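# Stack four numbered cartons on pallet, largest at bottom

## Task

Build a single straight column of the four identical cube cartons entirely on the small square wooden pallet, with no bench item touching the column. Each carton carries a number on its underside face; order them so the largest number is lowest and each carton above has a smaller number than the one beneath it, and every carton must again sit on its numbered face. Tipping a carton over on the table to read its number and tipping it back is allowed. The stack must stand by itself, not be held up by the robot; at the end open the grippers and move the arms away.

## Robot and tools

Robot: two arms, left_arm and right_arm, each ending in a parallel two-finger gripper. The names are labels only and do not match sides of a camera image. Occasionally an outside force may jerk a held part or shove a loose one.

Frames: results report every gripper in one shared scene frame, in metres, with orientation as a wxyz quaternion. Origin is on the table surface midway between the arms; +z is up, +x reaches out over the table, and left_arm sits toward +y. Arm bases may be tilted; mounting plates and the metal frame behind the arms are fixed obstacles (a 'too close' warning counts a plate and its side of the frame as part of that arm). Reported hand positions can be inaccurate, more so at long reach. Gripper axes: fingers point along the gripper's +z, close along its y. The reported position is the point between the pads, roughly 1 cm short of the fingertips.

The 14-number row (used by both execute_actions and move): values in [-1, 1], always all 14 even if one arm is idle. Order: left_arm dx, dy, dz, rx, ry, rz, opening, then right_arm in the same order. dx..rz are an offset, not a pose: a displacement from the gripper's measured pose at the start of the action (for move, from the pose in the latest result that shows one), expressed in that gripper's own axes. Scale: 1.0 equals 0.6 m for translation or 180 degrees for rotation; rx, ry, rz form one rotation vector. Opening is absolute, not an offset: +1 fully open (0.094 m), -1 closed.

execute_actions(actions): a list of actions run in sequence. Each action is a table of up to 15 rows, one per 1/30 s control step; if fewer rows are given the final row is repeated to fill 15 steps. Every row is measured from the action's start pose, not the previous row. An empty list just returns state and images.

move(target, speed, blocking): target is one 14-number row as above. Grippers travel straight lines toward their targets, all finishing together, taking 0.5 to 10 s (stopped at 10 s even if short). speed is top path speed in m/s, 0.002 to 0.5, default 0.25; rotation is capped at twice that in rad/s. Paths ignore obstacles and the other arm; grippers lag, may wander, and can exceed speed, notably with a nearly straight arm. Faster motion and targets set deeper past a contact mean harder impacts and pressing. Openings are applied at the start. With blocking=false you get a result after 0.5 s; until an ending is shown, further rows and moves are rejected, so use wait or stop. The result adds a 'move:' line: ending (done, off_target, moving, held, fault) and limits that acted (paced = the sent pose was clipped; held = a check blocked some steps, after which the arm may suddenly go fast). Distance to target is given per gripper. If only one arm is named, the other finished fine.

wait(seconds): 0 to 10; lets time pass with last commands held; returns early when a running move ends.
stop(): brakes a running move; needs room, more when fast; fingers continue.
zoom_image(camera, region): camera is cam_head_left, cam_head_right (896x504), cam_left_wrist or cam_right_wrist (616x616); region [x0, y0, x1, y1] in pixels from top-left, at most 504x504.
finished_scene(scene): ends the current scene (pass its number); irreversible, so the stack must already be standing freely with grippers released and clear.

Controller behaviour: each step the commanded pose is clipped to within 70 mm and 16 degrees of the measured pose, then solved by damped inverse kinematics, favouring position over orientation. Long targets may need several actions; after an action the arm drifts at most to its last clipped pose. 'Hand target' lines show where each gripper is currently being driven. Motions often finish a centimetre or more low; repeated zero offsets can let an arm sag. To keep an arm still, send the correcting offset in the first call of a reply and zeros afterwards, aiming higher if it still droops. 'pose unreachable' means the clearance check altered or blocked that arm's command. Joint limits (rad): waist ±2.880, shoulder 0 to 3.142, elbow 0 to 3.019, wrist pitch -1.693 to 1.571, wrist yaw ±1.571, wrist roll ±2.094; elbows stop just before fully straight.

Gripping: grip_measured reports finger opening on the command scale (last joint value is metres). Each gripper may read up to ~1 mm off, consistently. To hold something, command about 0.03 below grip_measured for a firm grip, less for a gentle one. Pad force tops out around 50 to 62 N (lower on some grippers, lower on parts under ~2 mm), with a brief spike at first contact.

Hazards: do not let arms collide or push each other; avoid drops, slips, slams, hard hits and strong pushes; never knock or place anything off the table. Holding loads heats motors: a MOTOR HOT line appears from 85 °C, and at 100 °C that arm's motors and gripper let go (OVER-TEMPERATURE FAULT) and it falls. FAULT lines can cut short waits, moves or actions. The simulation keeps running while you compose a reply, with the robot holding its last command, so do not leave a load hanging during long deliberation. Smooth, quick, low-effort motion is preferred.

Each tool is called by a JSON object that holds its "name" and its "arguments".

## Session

{"name": "execute_actions", "arguments": {"actions": []}}

Scene clock: 0.00 s.
left_arm: end_effector_position=(+0.0321, +0.5296, +0.2820) grip_measured=+1.000 end_effector_quat_wxyz=(-0.043, +0.832, -0.247, -0.494) | right_arm: end_effector_position=(+0.1222, -0.0684, +0.2828) grip_measured=+1.000 end_effector_quat_wxyz=(-0.586, +0.640, -0.494, -0.049)
Joint positions: left_arm=[ 1.08   0.302  0.524 -1.566 -0.74  -1.563  0.094] | right_arm=[ 1.724  0.816  0.167  0.313  0.796 -1.086  0.094]
Joint velocities: left_arm=[-0.024 -0.005 -0.002 -0.007  0.051 -0.007  0.   ] | right_arm=[ 0.005 -0.015 -0.012 -0.012 -0.007 -0.037  0.   ]
Hand target (left_arm): +0.037, +0.534, +0.289; -0.054, +0.834, -0.245, -0.492
Hand target (right_arm): +0.127, -0.064, +0.295; -0.593, +0.630, -0.498, -0.053

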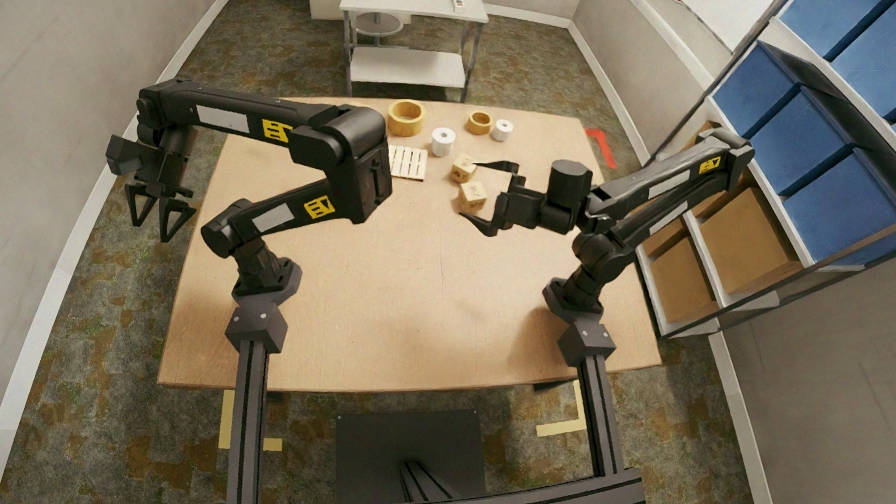

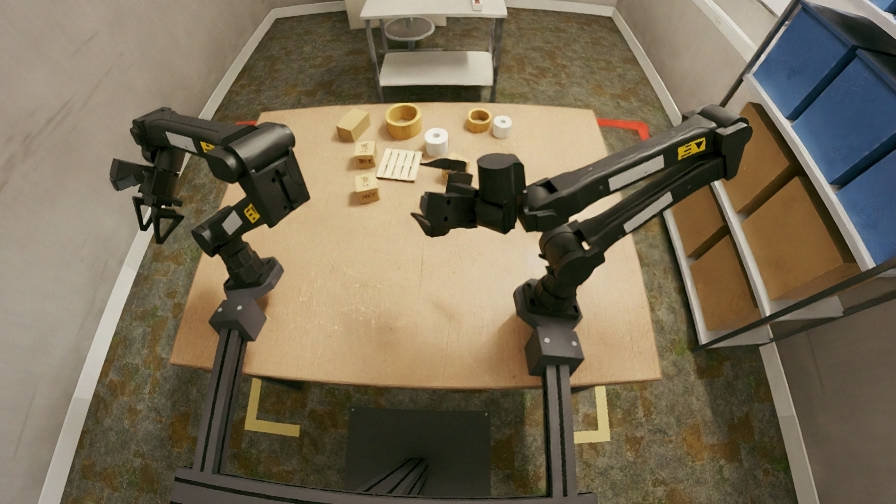

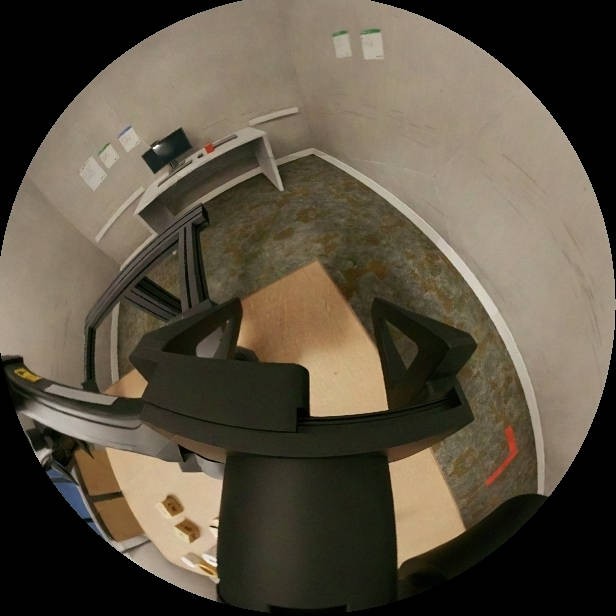

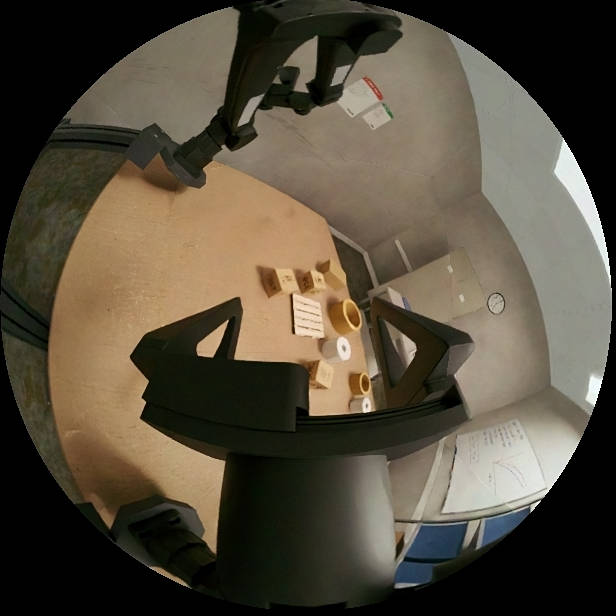

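{"name": "move", "arguments": {"target": [0.45,0.227,-0.268,-0.472,-0.558,-0.503,1,0.289,-0.123,0.127,0.038,0.452,0.494,1], "speed": 0.35}}

Scene clock: 5.27 s.
left_arm: end_effector_position=(+0.0474, +0.4976, +0.2559) grip_measured=+1.000 end_effector_quat_wxyz=(-0.001, +0.896, -0.156, -0.415) | right_arm: end_effector_position=(+0.2809, -0.1328, +0.1943) grip_measured=+1.000 end_effector_quat_wxyz=(-0.016, -0.012, +1.000, -0.000)
Joint positions: left_arm=[ 1.014  0.362  0.539 -1.688 -0.525 -1.867  0.094] | right_arm=[ 0.983  1.271  0.938 -1.181  0.457  0.909  0.094]
Joint velocities: left_arm=[-0.005 -0.015  0.007 -0.007  0.007  0.066  0.   ] | right_arm=[-0.024 -0.005  0.022 -0.022 -0.051 -0.007  0.   ]
Hand target (left_arm): +0.053, +0.498, +0.262; -0.014, +0.905, -0.136, -0.403
Hand target (right_arm): +0.296, -0.125, +0.201; -0.013, +0.006, +1.000, +0.005
Off the commanded pose (left_arm): 0.301 m, 159 deg; position and orientation clipped at the last step of the last action.
Off the commanded pose (right_arm): 0.024 m, 2 deg.
joint sent to its limit (left arm) — the command would take joint 4 (wrist pitch) past its lower limit, so that joint was sent only as far as its limit.
move: held (left_arm), off_target (right_arm); limits=paced,held; held on 114 of 133 steps (left_arm), including the last (left_arm)
pose unreachable (left arm): on one or more control steps of this call, first in action 0 (counted from 0), this arm could not follow its commanded pose, so it was not sent that pose on those steps. On the call's last step it was still not sent that pose. It may still have moved: this result reports where it is.
cause: the commanded pose would bring two parts of the arm too close to each other (its upper arm (the part past joint 2) and its fingers, with joints 3 (elbow) to 6 (wrist roll) between them).

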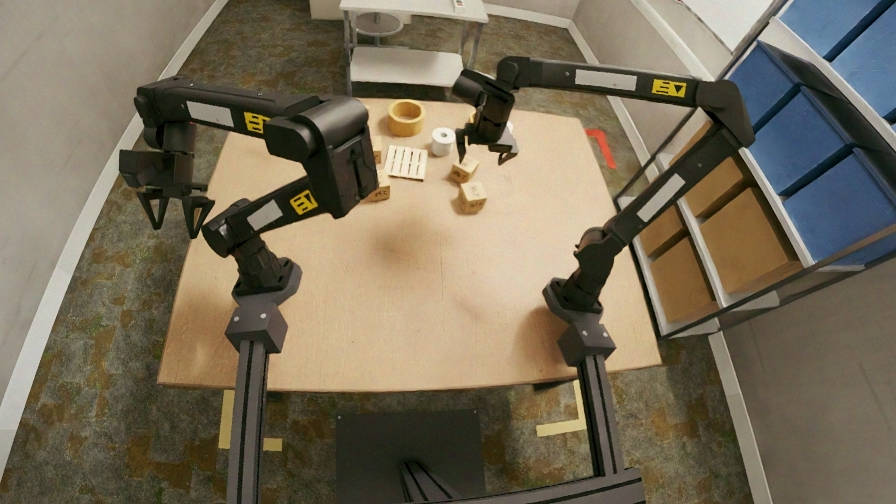

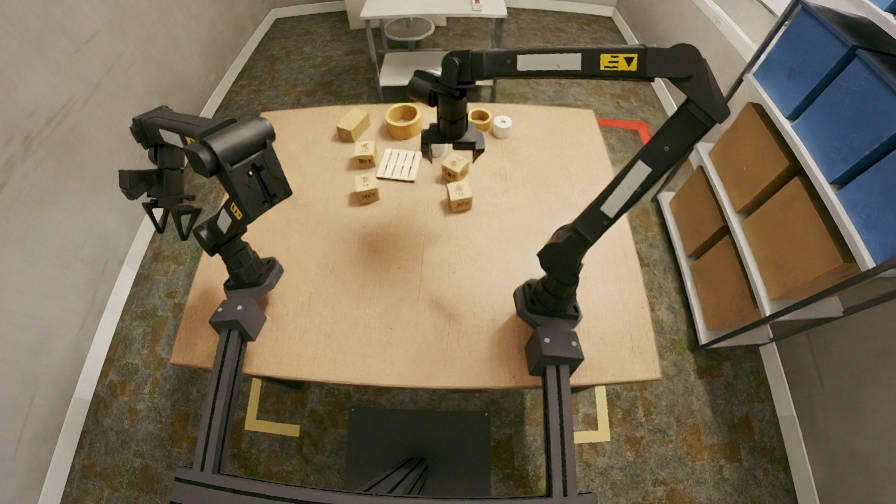

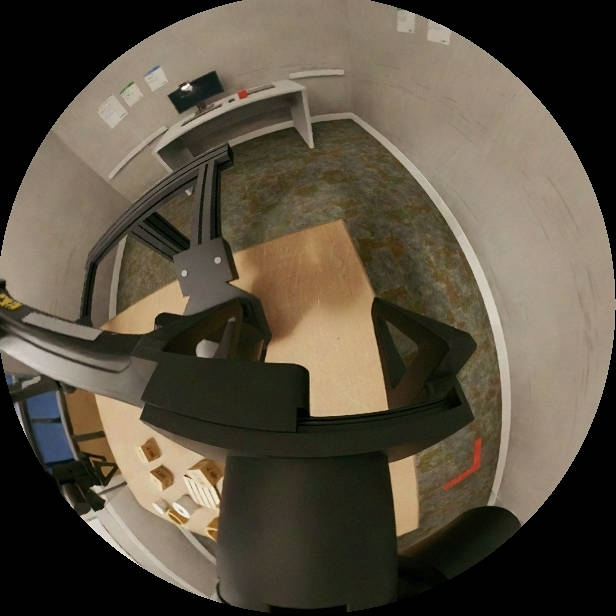

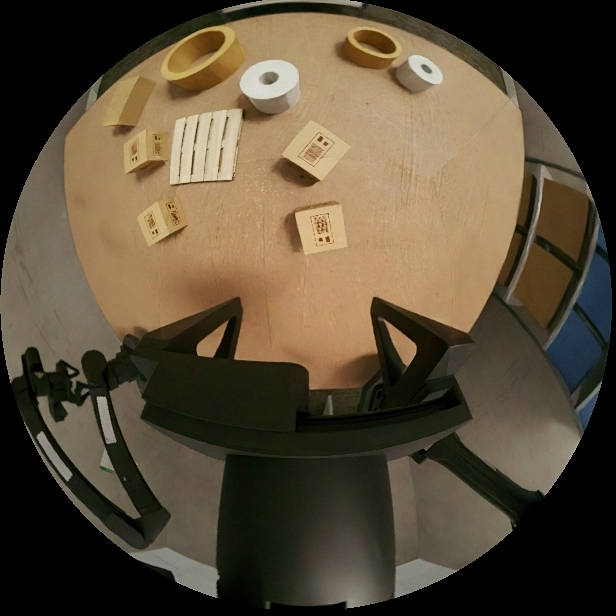

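{"name": "move", "arguments": {"target": [0.15,-0.07,-0.19,0,0,0.59,1,-0.09,-0.02,0.14,0,-0.01,-0.045,1], "speed": 0.35}}

Scene clock: 9.07 s.
left_arm: end_effector_position=(+0.1872, +0.4943, +0.2469) grip_measured=+1.000 end_effector_quat_wxyz=(-0.204, -0.444, +0.856, +0.169) | right_arm: end_effector_position=(+0.3379, -0.1403, +0.1235) grip_measured=+1.000 end_effector_quat_wxyz=(+0.011, -0.075, +0.997, +0.012)
Joint positions: left_arm=[ 0.406  0.593  0.754 -1.688 -0.328 -0.601  0.094] | right_arm=[ 0.784  1.367  0.908 -0.897  0.449  0.535  0.094]
Joint velocities: left_arm=[-0.005 -0.005 -0.007 -0.007 -0.037  0.139  0.   ] | right_arm=[-0.015 -0.005  0.002  0.002 -0.037 -0.022  0.   ]
Hand target (left_arm): +0.198, +0.499, +0.257; -0.195, -0.436, +0.862, +0.168
Hand target (right_arm): +0.333, -0.143, +0.111; +0.000, -0.082, +0.997, +0.004
Off the commanded pose (left_arm): 0.016 m, 18 deg; orientation clipped at the last step of the last action.
Off the commanded pose (right_arm): 0.016 m, 2 deg.
joint sent to its limit (left arm) — the command would take joint 4 (wrist pitch) past its lower limit, so that joint was sent only as far as its limit.
move: off_target (left_arm, right_arm); limits=paced,held; held on 4 of 101 steps (left_arm)
pose unreachable (left arm): on one or more control steps of this call, first in action 0 (counted from 0), this arm could not follow its commanded pose, so it was not sent that pose on those steps. It may still have moved: this result reports where it is.
cause: the commanded pose would bring two parts of the arm too close to each other (its upper arm (the part past joint 2) and its fingers, with joints 3 (elbow) to 6 (wrist roll) between them).

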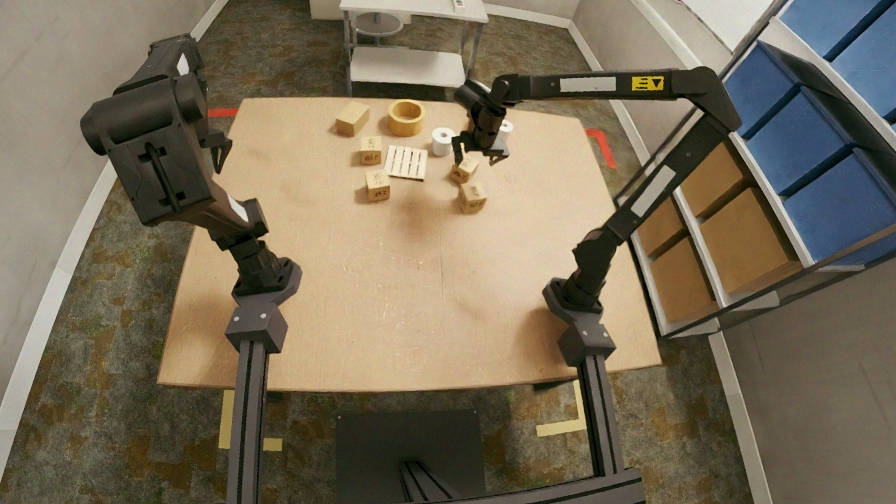

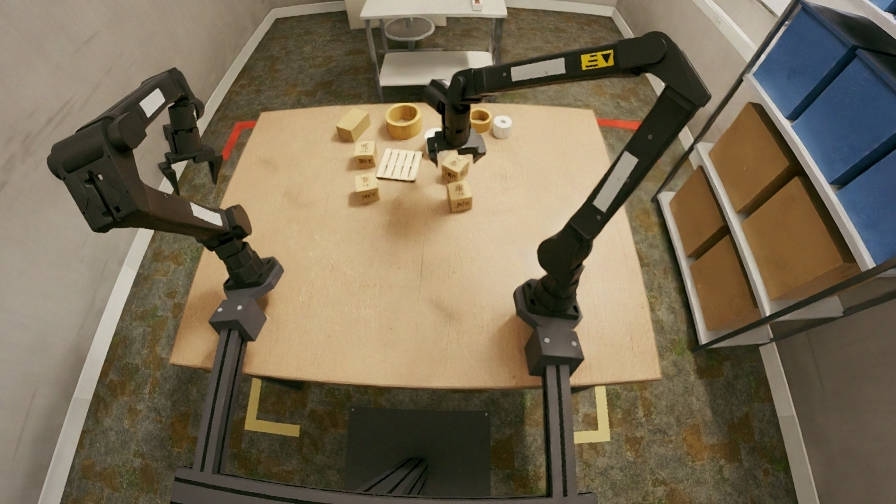

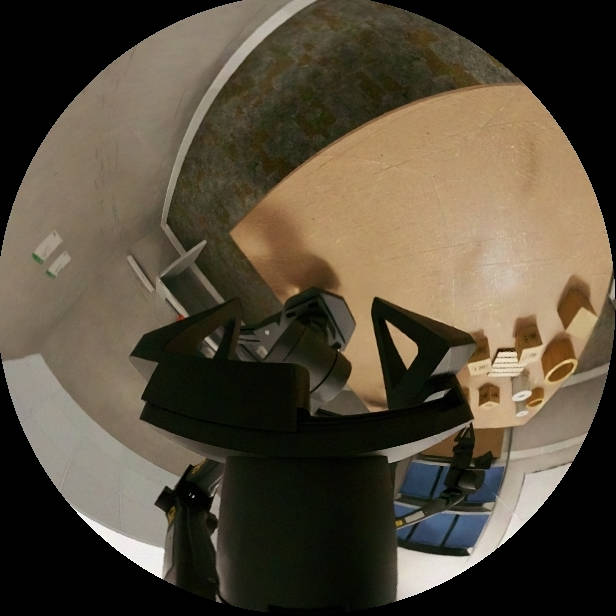

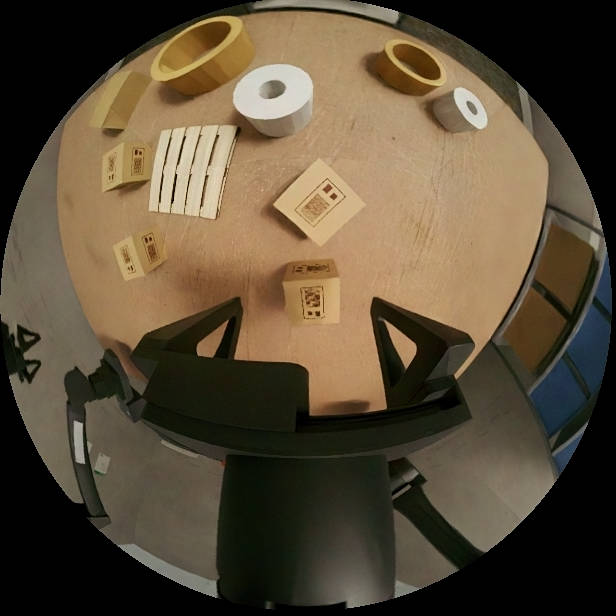

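{"name": "move", "arguments": {"target": [0.288,-0.307,0.067,0.561,0.132,0.355,1,0.065,-0.012,0.165,0.005,0.005,0,1], "speed": 0.35}}

Scene clock: 13.30 s.
left_arm: end_effector_position=(+0.2045, +0.2551, +0.1605) grip_measured=+1.000 end_effector_quat_wxyz=(-0.003, -0.001, +0.710, -0.704) | right_arm: end_effector_position=(+0.3097, -0.1463, +0.0357) grip_measured=+1.000 end_effector_quat_wxyz=(+0.015, -0.069, +0.997, +0.012)
Joint positions: left_arm=[ 0.333  1.416  0.372 -1.465  1.194  1.411  0.094] | right_arm=[ 0.713  1.489  0.752 -0.578  0.437  0.468  0.094]
Joint velocities: left_arm=[ 0.005 -0.005 -0.017  0.002  0.095  0.037  0.   ] | right_arm=[-0.005 -0.005 -0.002 -0.007  0.022  0.007  0.   ]
Hand target (left_arm): +0.205, +0.254, +0.160; -0.003, +0.001, +0.707, -0.707
Hand target (right_arm): +0.304, -0.151, +0.024; +0.004, -0.075, +0.997, +0.005
Off the commanded pose (left_arm): 0.001 m, 0 deg.
Off the commanded pose (right_arm): 0.015 m, 2 deg.
move: off_target (right_arm)

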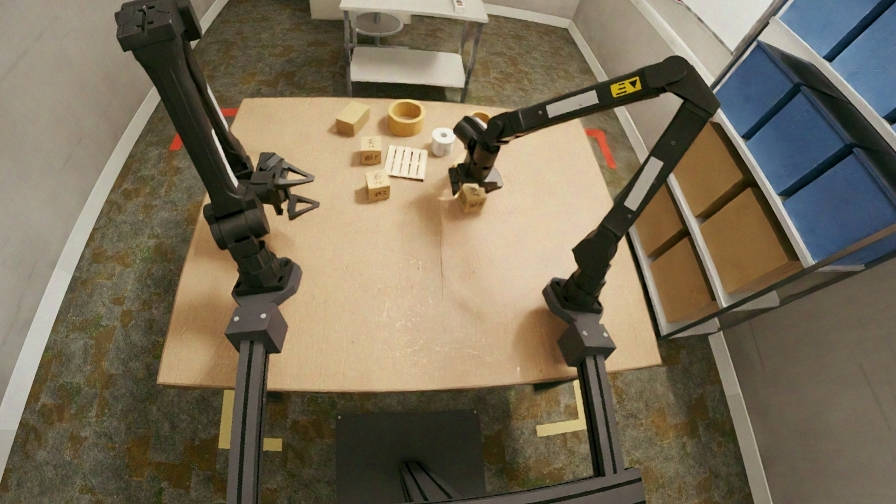

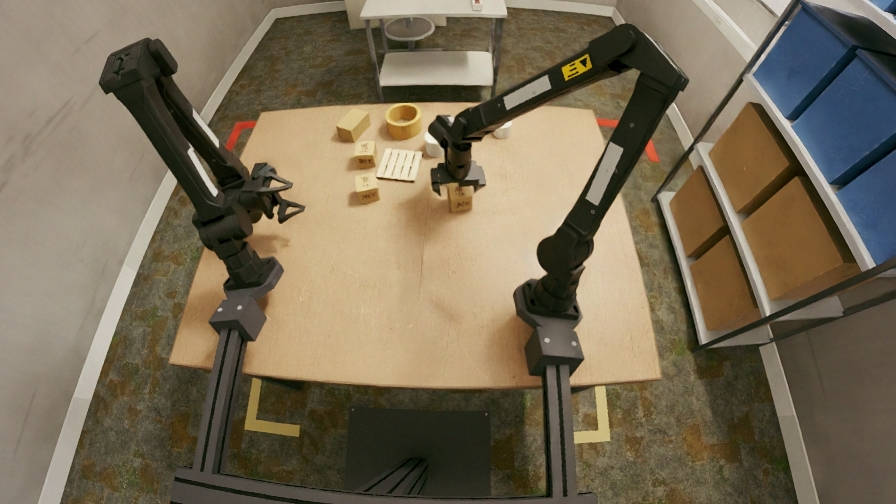

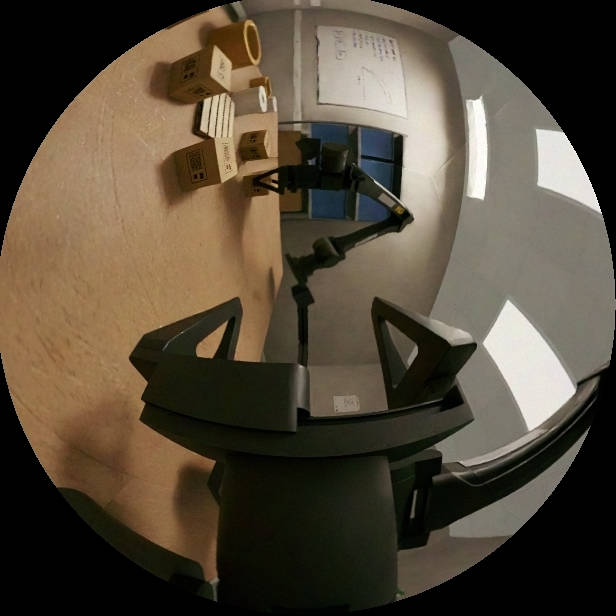

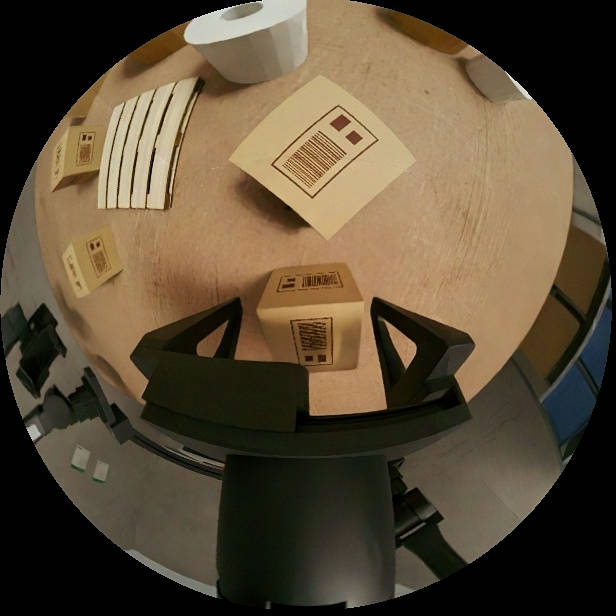

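{"name": "move", "arguments": {"target": [0,0,0,0,0,0,1,0.03,-0.003,0.012,0,0,0,1], "speed": 0.1}}

{"name": "execute_actions", "arguments": {"actions": [[[0,0,0,0,0,0,1,0,0,0,0,0,0,0.08]]]}}

{"name": "move", "arguments": {"target": [0,0,0,0,0,0,1,-0.08,0.2,-0.38,-0.25,0,0,0.08], "speed": 0.3}}

{"name": "zoom_image", "arguments": {"camera": "cam_left_wrist", "region": [280,60,530,310]}}

Scene clock: 14.37 s.
left_arm: end_effector_position=(+0.2045, +0.2551, +0.1605) grip_measured=+1.000 end_effector_quat_wxyz=(-0.002, +0.000, +0.710, -0.704) | right_arm: end_effector_position=(+0.2946, -0.1522, +0.0272) grip_measured=+1.000 end_effector_quat_wxyz=(+0.012, -0.070, +0.997, +0.010)
Joint positions: left_arm=[ 0.333  1.416  0.372 -1.465  1.194  1.413  0.094] | right_arm=[ 0.713  1.489  0.708 -0.543  0.437  0.468  0.094]
Joint velocities: left_arm=[-0.005 -0.015 -0.017  0.012 -0.022 -0.037  0.   ] | right_arm=[ 0.005 -0.005  0.002 -0.012 -0.022  0.007  0.   ]
Hand target (left_arm): +0.204, +0.255, +0.160; -0.003, -0.001, +0.710, -0.704
Hand target (right_arm): +0.292, -0.150, +0.028; +0.015, -0.069, +0.997, +0.012
Off the commanded pose (left_arm): 0.000 m, 0 deg.
Off the commanded pose (right_arm): 0.003 m, 0 deg.
move: done

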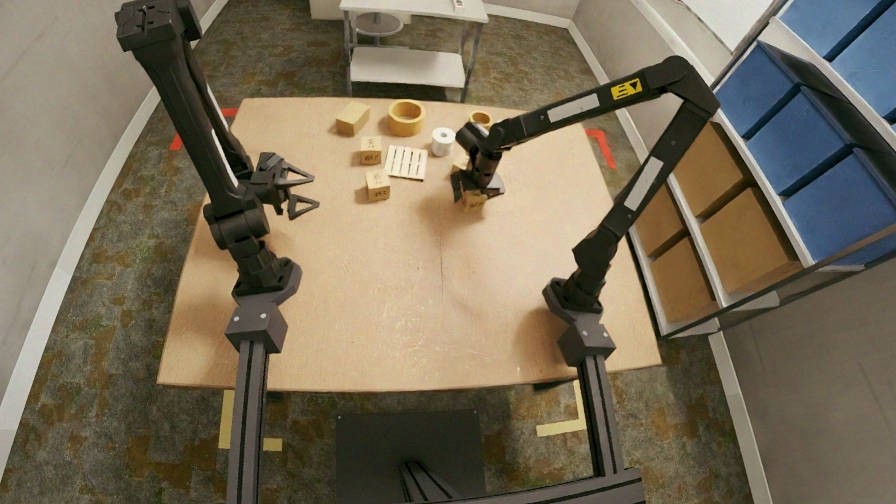

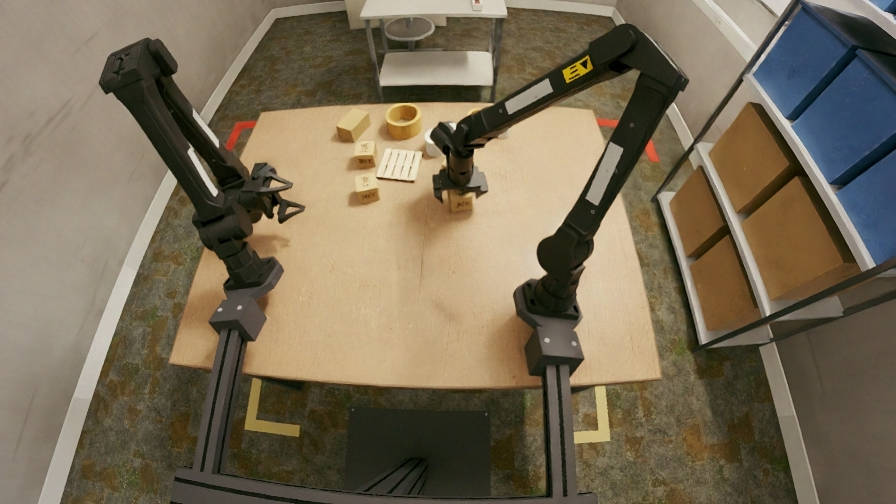

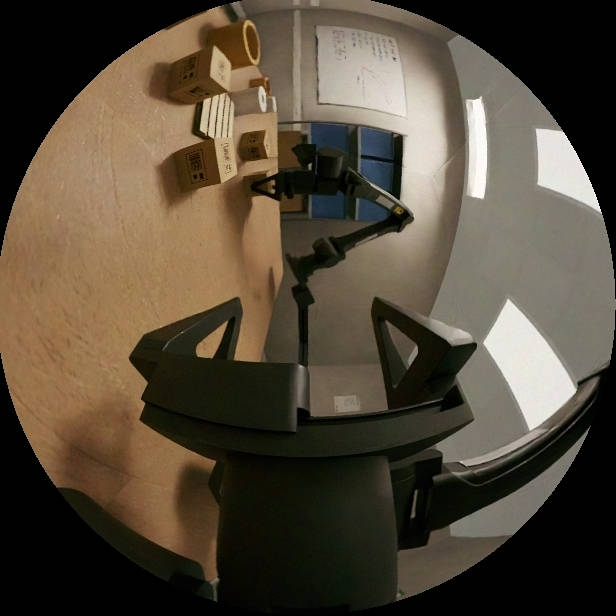

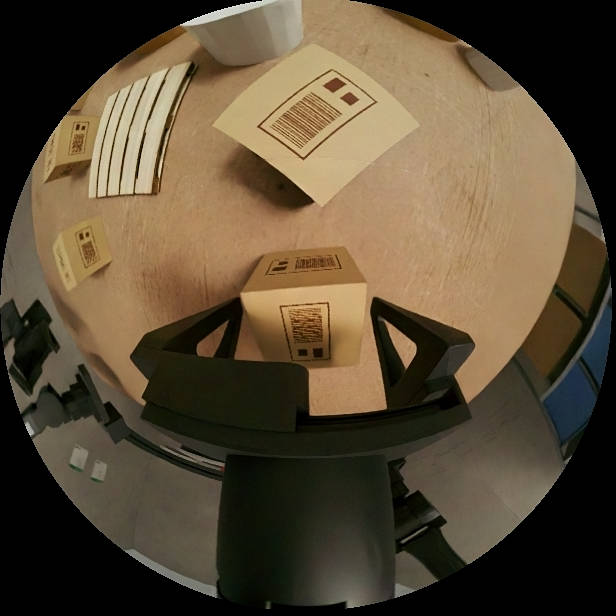

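Scene clock: 14.87 s.
left_arm: end_effector_position=(+0.2045, +0.2551, +0.1605) grip_measured=+1.000 end_effector_quat_wxyz=(-0.002, +0.000, +0.710, -0.704) | right_arm: end_effector_position=(+0.2946, -0.1522, +0.0272) grip_measured=+0.237 end_effector_quat_wxyz=(+0.012, -0.070, +0.997, +0.010)
Joint positions: left_arm=[ 0.333  1.416  0.372 -1.465  1.194  1.413  0.094] | right_arm=[ 0.713  1.489  0.708 -0.543  0.437  0.468  0.058]
Joint velocities: left_arm=[-0.015  0.005  0.002 -0.007  0.007 -0.007  0.   ] | right_arm=[ 0.005 -0.015 -0.002  0.002  0.007  0.037  0.   ]
Hand target (left_arm): +0.204, +0.255, +0.160; -0.002, +0.000, +0.710, -0.704
Hand target (right_arm): +0.295, -0.152, +0.027; +0.012, -0.070, +0.997, +0.010
Off the commanded pose (left_arm): 0.000 m, 0 deg.
Off the commanded pose (right_arm): 0.000 m, 0 deg.

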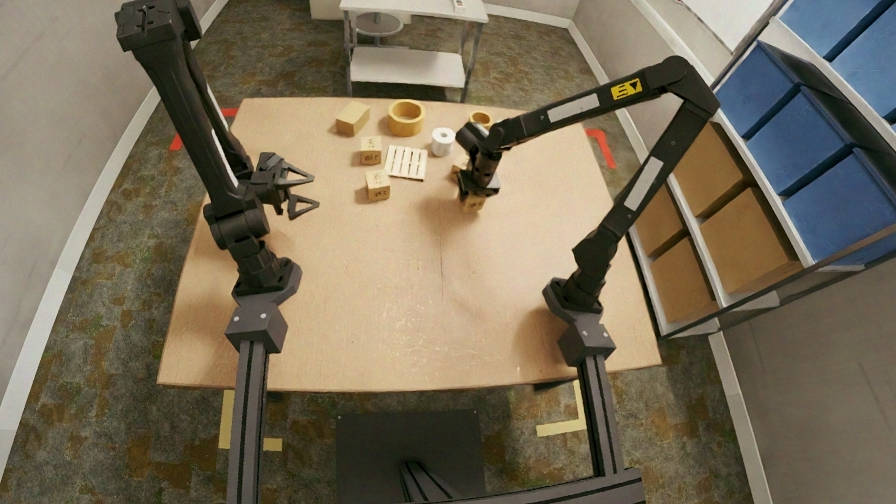

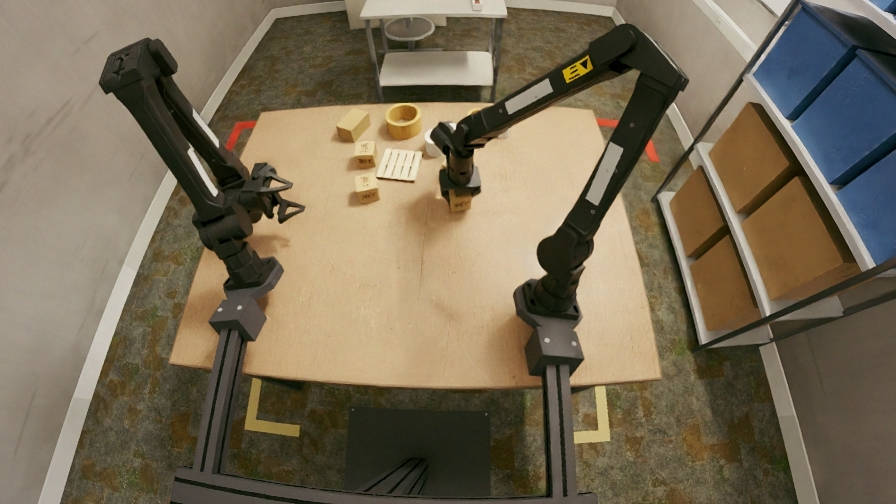

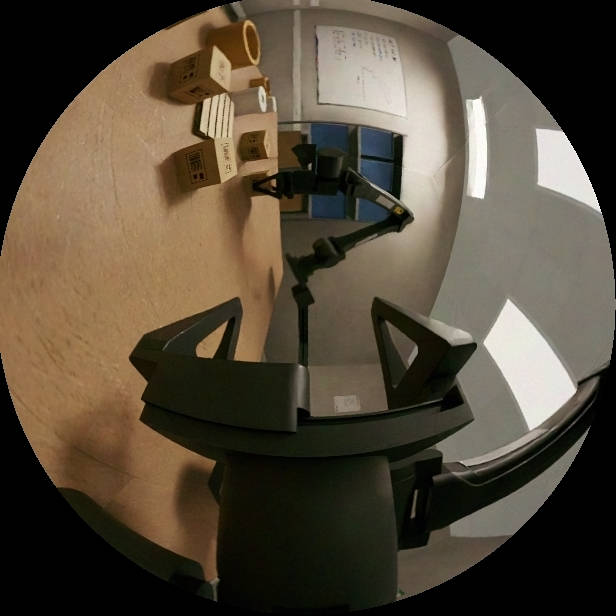

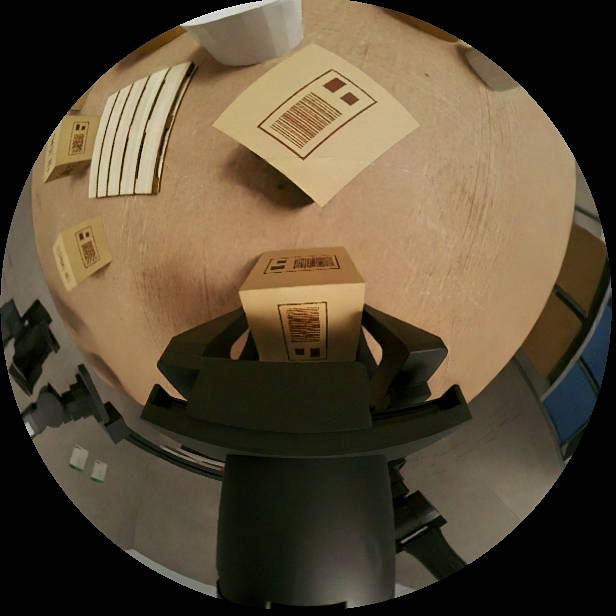

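Scene clock: 16.60 s.
left_arm: end_effector_position=(+0.2045, +0.2551, +0.1605) grip_measured=+1.000 end_effector_quat_wxyz=(-0.002, +0.000, +0.710, -0.704) | right_arm: end_effector_position=(+0.2967, -0.0395, +0.2281) grip_measured=+0.237 end_effector_quat_wxyz=(-0.039, -0.082, +0.926, +0.367)
Joint positions: left_arm=[ 0.333  1.416  0.372 -1.465  1.194  1.413  0.094] | right_arm=[ 0.862  1.19   0.863 -0.702 -0.181  0.551  0.058]
Joint velocities: left_arm=[-0.005 -0.005 -0.007 -0.007 -0.081 -0.037  0.   ] | right_arm=[-0.015 -0.005 -0.002  0.002  0.051  0.066 -0.   ]
Hand target (left_arm): +0.204, +0.255, +0.160; -0.002, +0.000, +0.710, -0.704
Hand target (right_arm): +0.317, -0.031, +0.257; -0.014, -0.073, +0.918, +0.390
Off the commanded pose (left_arm): 0.000 m, 0 deg.
Off the commanded pose (right_arm): 0.039 m, 4 deg.
move: off_target (right_arm)

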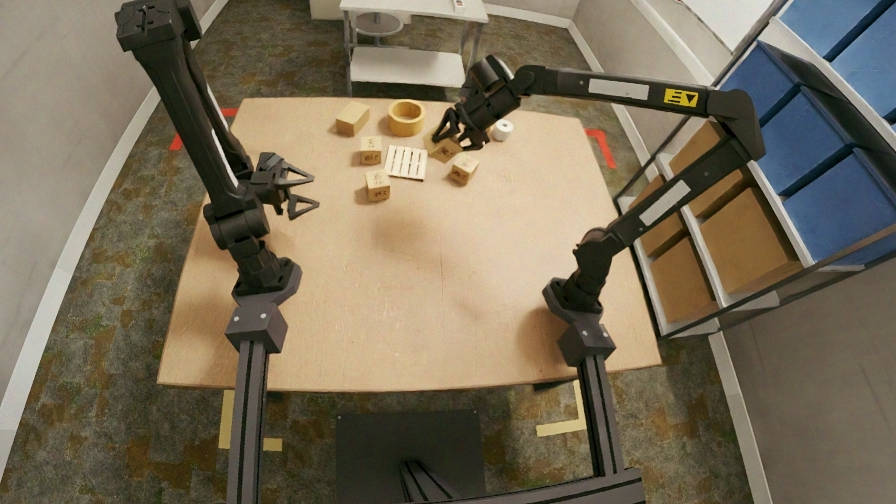

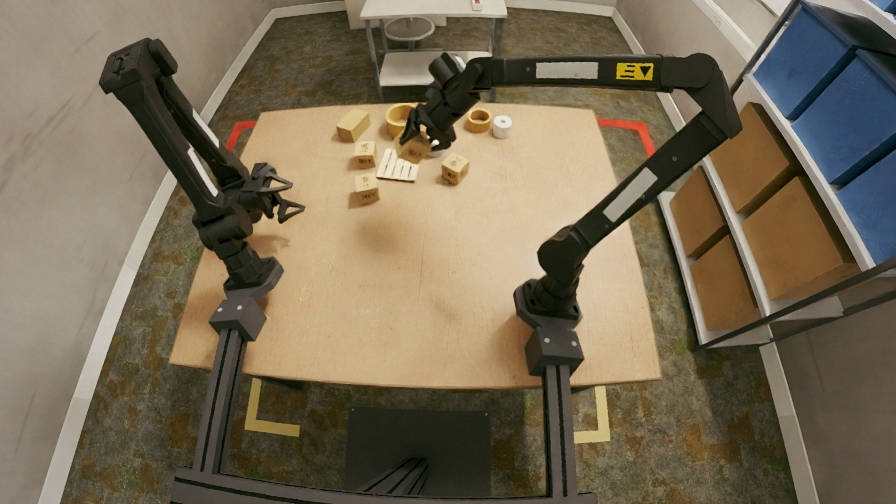

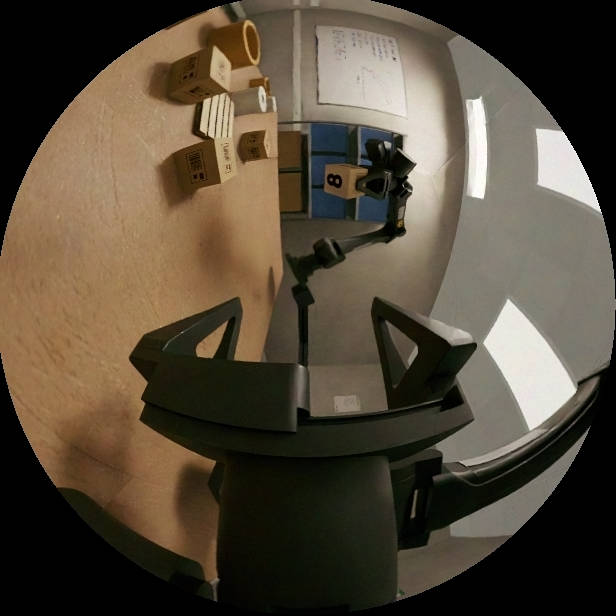

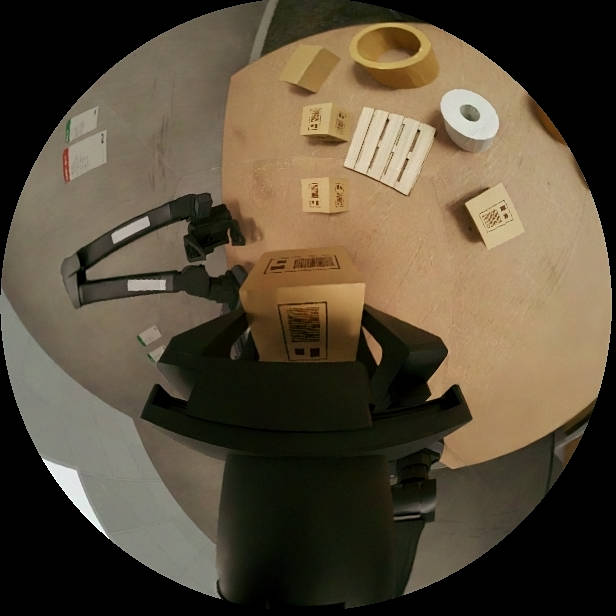

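Region (280, 60, 530, 310) of cam_left_wrist's 616x616 image, scaled by 2.016, with more detail than that image has.

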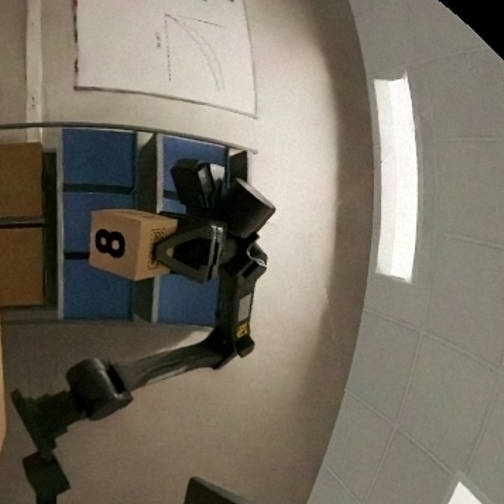

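{"name": "move", "arguments": {"target": [0,0,0,0,0,0,1,-0.26,-0.07,0.165,0.24,-0.04,0.09,0.18], "speed": 0.3}}

Scene clock: 19.40 s.
left_arm: end_effector_position=(+0.2045, +0.2551, +0.1605) grip_measured=+1.000 end_effector_quat_wxyz=(-0.002, +0.000, +0.710, -0.704) | right_arm: end_effector_position=(+0.4332, +0.0131, +0.1112) grip_measured=+0.237 end_effector_quat_wxyz=(-0.016, +0.051, +0.998, -0.018)
Joint positions: left_arm=[ 0.333  1.416  0.372 -1.465  1.194  1.413  0.094] | right_arm=[ 0.867  1.861  1.516 -1.14   0.469  0.919  0.058]
Joint velocities: left_arm=[-0.015 -0.005 -0.002 -0.012 -0.007  0.051  0.   ] | right_arm=[ 0.005 -0.005 -0.007 -0.002  0.022 -0.081 -0.001]
Hand target (left_arm): +0.204, +0.255, +0.160; -0.002, +0.000, +0.710, -0.704
Hand target (right_arm): +0.445, +0.022, +0.127; -0.003, +0.063, +0.998, -0.004
Off the commanded pose (left_arm): 0.000 m, 0 deg.
Off the commanded pose (right_arm): 0.020 m, 3 deg.
move: off_target (right_arm); limits=paced

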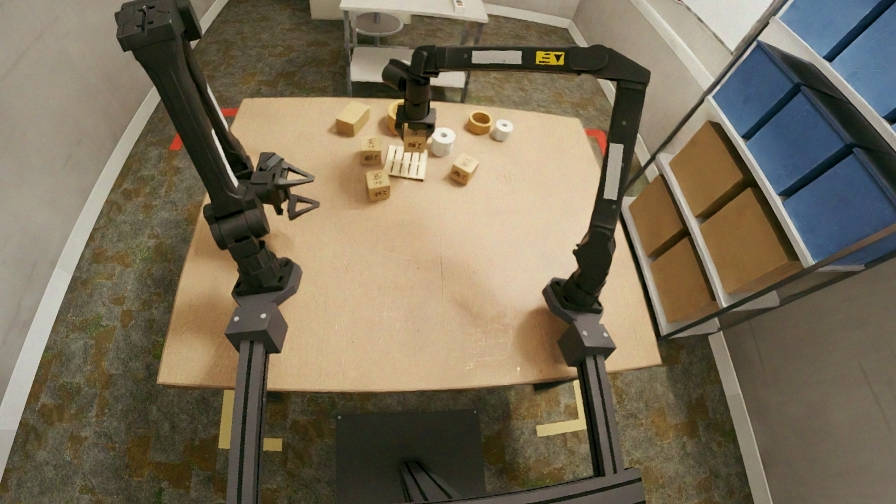

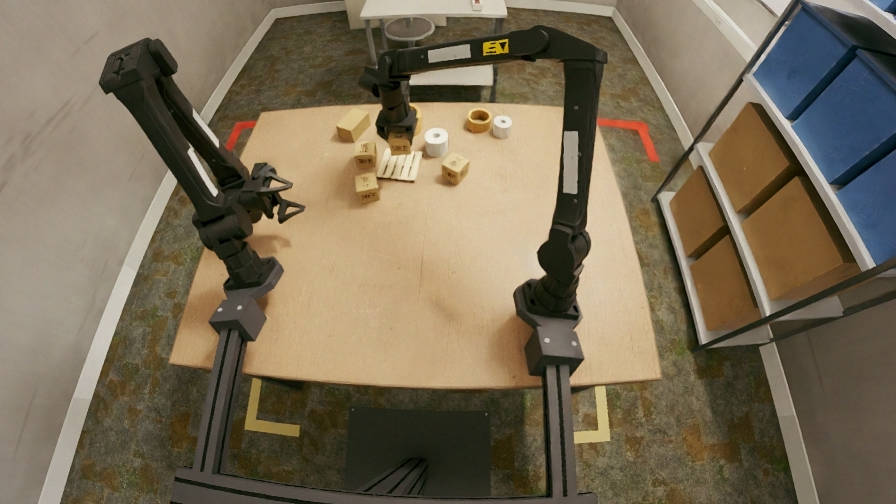

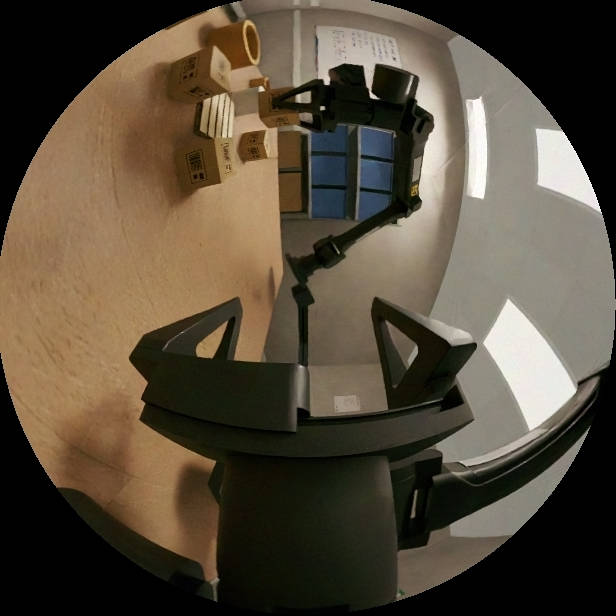

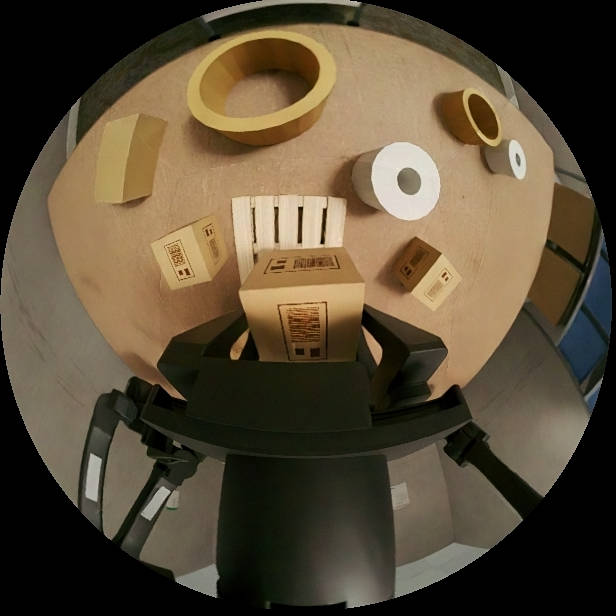

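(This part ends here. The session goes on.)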